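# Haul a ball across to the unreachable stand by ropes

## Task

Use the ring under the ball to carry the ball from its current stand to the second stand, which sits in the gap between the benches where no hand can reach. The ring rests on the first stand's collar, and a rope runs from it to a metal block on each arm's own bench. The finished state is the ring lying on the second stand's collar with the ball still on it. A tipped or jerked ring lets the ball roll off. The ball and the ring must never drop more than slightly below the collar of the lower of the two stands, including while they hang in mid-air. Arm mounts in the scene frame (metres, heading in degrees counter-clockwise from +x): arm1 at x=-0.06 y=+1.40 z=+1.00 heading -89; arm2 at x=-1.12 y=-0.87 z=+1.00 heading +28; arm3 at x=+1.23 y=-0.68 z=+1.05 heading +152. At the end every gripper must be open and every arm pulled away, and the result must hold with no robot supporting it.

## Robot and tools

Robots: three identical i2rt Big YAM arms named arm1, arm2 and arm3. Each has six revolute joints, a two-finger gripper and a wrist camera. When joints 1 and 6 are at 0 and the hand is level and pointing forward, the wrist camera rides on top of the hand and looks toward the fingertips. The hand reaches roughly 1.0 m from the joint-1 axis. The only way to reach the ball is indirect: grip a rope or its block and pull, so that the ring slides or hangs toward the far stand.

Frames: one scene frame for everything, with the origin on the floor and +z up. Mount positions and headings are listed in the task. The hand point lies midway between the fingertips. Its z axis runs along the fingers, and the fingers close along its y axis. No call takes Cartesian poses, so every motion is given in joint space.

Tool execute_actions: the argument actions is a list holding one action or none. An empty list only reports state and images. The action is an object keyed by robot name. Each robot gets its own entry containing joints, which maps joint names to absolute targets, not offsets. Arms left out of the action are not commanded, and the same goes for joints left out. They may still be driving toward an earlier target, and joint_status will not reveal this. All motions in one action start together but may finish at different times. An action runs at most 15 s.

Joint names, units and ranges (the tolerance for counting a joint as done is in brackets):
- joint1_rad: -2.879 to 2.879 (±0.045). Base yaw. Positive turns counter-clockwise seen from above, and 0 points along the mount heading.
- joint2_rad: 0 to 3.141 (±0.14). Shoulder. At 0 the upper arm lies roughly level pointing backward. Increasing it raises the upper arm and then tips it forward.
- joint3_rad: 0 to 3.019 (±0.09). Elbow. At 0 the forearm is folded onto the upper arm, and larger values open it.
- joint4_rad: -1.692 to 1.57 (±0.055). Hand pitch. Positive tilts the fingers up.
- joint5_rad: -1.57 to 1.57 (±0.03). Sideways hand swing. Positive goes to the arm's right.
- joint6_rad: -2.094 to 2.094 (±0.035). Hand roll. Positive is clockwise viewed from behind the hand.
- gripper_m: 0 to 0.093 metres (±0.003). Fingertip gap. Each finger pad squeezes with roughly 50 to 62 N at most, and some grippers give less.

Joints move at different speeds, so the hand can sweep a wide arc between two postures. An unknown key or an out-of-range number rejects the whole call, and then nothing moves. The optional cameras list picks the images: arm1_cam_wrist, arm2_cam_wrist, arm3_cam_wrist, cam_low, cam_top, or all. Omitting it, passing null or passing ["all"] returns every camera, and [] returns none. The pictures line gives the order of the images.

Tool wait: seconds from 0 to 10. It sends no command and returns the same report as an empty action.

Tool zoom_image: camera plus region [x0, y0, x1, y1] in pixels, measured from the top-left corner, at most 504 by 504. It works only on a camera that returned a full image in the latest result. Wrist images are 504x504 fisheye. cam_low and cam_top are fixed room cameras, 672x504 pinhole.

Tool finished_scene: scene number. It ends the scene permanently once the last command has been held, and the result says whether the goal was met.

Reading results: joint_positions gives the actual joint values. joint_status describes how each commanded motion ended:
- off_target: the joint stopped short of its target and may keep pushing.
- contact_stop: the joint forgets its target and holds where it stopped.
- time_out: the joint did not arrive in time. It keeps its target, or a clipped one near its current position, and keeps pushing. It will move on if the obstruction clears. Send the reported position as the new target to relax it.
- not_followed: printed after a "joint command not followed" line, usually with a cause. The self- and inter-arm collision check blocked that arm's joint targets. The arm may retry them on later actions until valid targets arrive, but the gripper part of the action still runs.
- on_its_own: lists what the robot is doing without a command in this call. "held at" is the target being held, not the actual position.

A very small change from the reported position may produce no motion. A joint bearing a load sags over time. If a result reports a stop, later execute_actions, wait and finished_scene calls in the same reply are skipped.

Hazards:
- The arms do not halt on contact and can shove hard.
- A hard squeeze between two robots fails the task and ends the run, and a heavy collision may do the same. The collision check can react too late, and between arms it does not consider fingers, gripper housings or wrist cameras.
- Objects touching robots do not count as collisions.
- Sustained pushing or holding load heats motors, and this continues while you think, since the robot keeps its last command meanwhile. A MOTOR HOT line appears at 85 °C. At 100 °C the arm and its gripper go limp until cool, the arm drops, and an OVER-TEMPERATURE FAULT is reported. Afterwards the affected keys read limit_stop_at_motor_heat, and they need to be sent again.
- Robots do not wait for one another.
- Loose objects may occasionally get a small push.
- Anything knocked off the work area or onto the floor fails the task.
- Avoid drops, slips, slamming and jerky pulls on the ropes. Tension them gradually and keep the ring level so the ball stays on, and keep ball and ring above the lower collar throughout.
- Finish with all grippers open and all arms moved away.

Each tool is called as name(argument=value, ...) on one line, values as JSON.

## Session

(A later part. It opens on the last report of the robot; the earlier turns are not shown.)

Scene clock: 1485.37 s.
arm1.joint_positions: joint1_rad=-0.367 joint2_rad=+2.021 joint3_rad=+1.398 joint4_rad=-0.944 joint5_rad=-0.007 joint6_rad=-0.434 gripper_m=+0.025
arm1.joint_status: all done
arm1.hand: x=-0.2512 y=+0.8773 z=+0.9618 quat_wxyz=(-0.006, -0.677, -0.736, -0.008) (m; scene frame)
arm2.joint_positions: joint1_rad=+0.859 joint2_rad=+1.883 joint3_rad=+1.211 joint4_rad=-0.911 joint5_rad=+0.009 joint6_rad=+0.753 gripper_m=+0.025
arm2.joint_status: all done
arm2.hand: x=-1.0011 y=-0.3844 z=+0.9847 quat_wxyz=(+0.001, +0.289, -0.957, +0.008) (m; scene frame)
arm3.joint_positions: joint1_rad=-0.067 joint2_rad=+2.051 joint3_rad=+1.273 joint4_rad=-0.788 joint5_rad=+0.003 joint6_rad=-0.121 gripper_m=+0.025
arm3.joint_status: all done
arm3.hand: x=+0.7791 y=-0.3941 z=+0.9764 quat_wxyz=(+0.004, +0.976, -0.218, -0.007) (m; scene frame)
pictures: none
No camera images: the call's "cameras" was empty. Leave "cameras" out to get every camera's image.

execute_actions(actions=[{"arm1":{"joints":{"gripper_m":0.05}},"arm2":{"joints":{"gripper_m":0.05}},"arm3":{"joints":{"gripper_m":0.05}}}])

Scene clock: 1495.73 s.
arm1.joint_positions: joint1_rad=-0.367 joint2_rad=+2.021 joint3_rad=+1.398 joint4_rad=-0.944 joint5_rad=-0.007 joint6_rad=-0.434 gripper_m=+0.050
arm1.joint_status: all done
arm1.hand: x=-0.2512 y=+0.8773 z=+0.9618 quat_wxyz=(-0.006, -0.677, -0.736, -0.008) (m; scene frame)
arm2.joint_positions: joint1_rad=+0.859 joint2_rad=+1.883 joint3_rad=+1.211 joint4_rad=-0.911 joint5_rad=+0.009 joint6_rad=+0.753 gripper_m=+0.050
arm2.joint_status: all done
arm2.hand: x=-1.0011 y=-0.3844 z=+0.9847 quat_wxyz=(+0.001, +0.289, -0.957, +0.008) (m; scene frame)
arm3.joint_positions: joint1_rad=-0.067 joint2_rad=+2.051 joint3_rad=+1.273 joint4_rad=-0.788 joint5_rad=+0.003 joint6_rad=-0.121 gripper_m=+0.050
arm3.joint_status: all done
arm3.hand: x=+0.7791 y=-0.3941 z=+0.9764 quat_wxyz=(+0.004, +0.976, -0.219, -0.007) (m; scene frame)
pictures: arm1_cam_wrist, arm2_cam_wrist, arm3_cam_wrist, cam_low, cam_top
Images, in order (width x height): arm1_cam_wrist 504x504, arm2_cam_wrist 504x504, arm3_cam_wrist 504x504, cam_low 672x504, cam_top 672x504.

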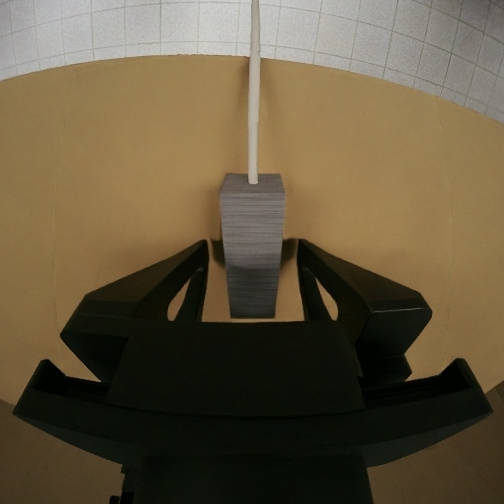

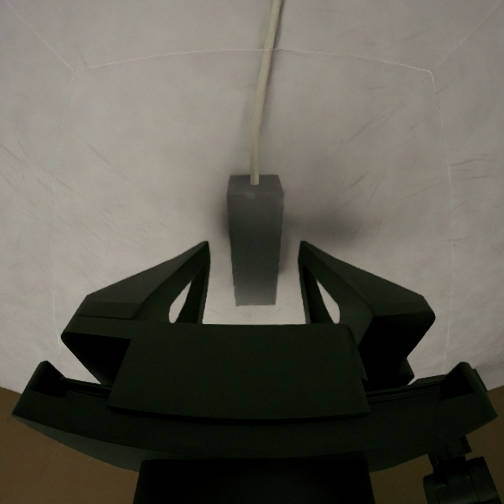

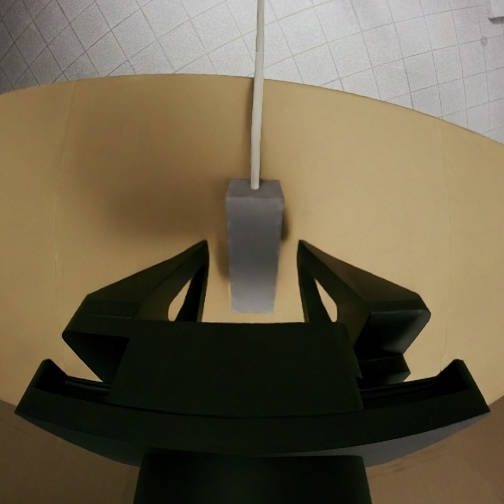

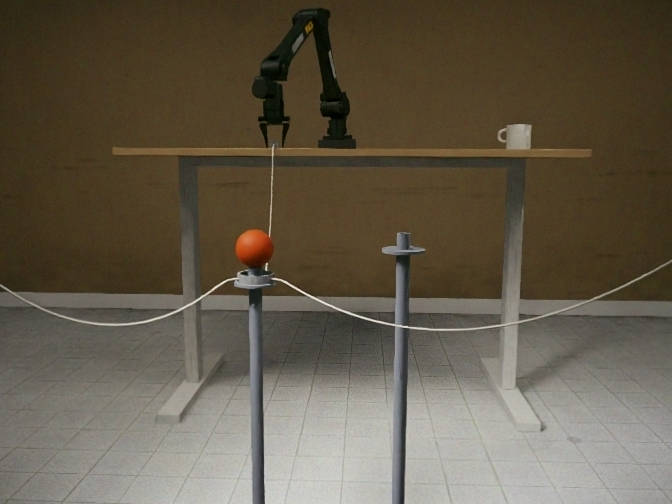

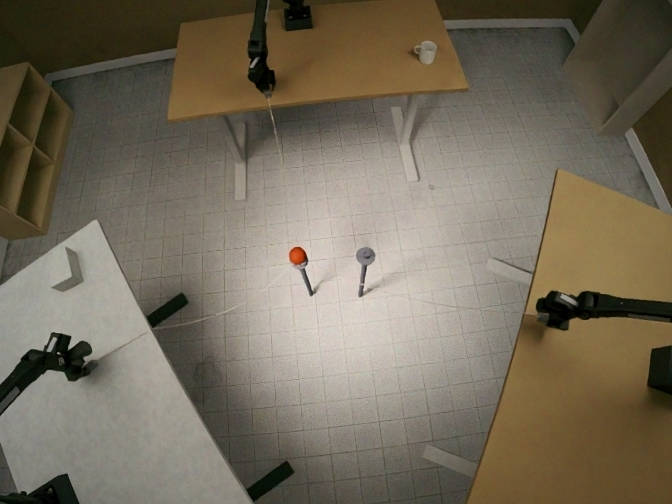

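execute_actions(actions=[{"arm1":{"joints":{"joint2_rad":1.42}},"arm2":{"joints":{"joint2_rad":1.28}},"arm3":{"joints":{"joint2_rad":1.45}}}])

zoom_image(camera="cam_low", region=[205, 200, 305, 300])

Scene clock: 1505.17 s.
arm1.joint_positions: joint1_rad=-0.367 joint2_rad=+1.422 joint3_rad=+1.398 joint4_rad=-0.944 joint5_rad=-0.007 joint6_rad=-0.434 gripper_m=+0.050
arm1.joint_status: all done
arm1.hand: x=-0.2545 y=+0.8787 z=+1.2919 quat_wxyz=(-0.119, -0.648, -0.704, +0.265) (m; scene frame)
arm2.joint_positions: joint1_rad=+0.859 joint2_rad=+1.274 joint3_rad=+1.211 joint4_rad=-0.909 joint5_rad=+0.009 joint6_rad=+0.753 gripper_m=+0.050
arm2.joint_status: all done
arm2.hand: x=-1.0010 y=-0.3865 z=+1.2835 quat_wxyz=(-0.150, +0.275, -0.916, -0.252) (m; scene frame)
arm3.joint_positions: joint1_rad=-0.067 joint2_rad=+1.442 joint3_rad=+1.282 joint4_rad=-0.786 joint5_rad=+0.003 joint6_rad=-0.121 gripper_m=+0.050
arm3.joint_status: all done
arm3.hand: x=+0.7569 y=-0.3741 z=+1.3104 quat_wxyz=(-0.098, +0.927, -0.211, -0.294) (m; scene frame)
pictures: arm1_cam_wrist, arm2_cam_wrist, arm3_cam_wrist, cam_low, cam_top
Images, in order (width x height): arm1_cam_wrist 504x504, arm2_cam_wrist 504x504, arm3_cam_wrist 504x504, cam_low 672x504, cam_top 672x504.

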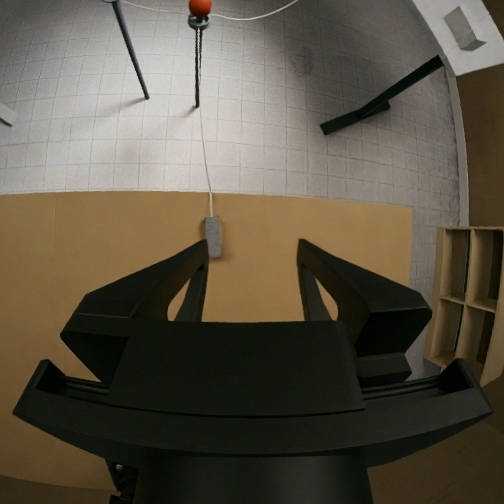

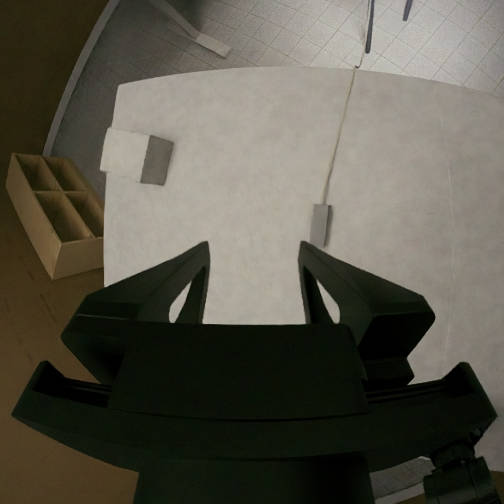

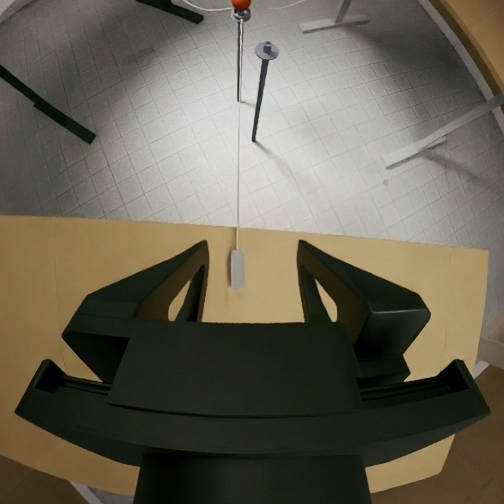

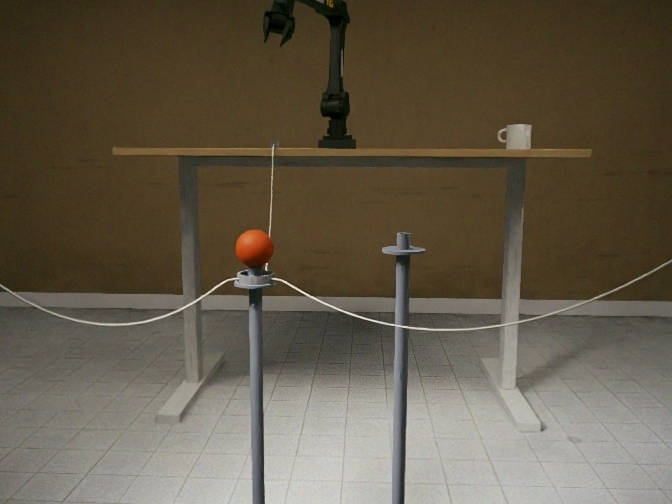

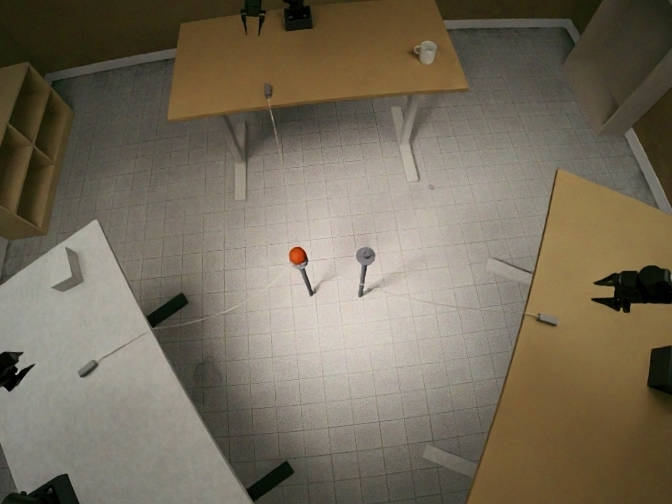

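Region (205, 200, 305, 300) of cam_low's 672x504 image, scaled by 5.040, with more detail than that image has.

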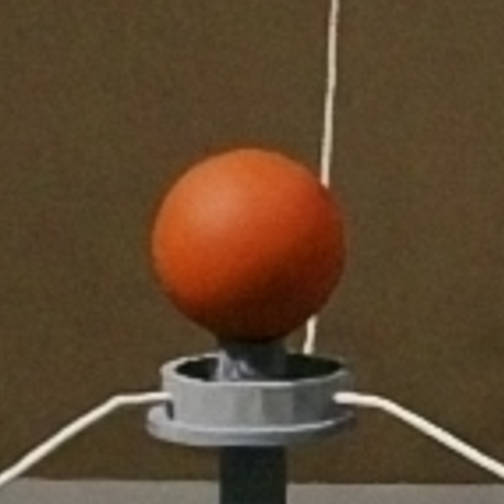

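The ball is on the peg, the ring lies flat on the collar, the blocks are on their benches, and the arms are clear.

finished_scene(scene=2)

The scene is finished: the task was done.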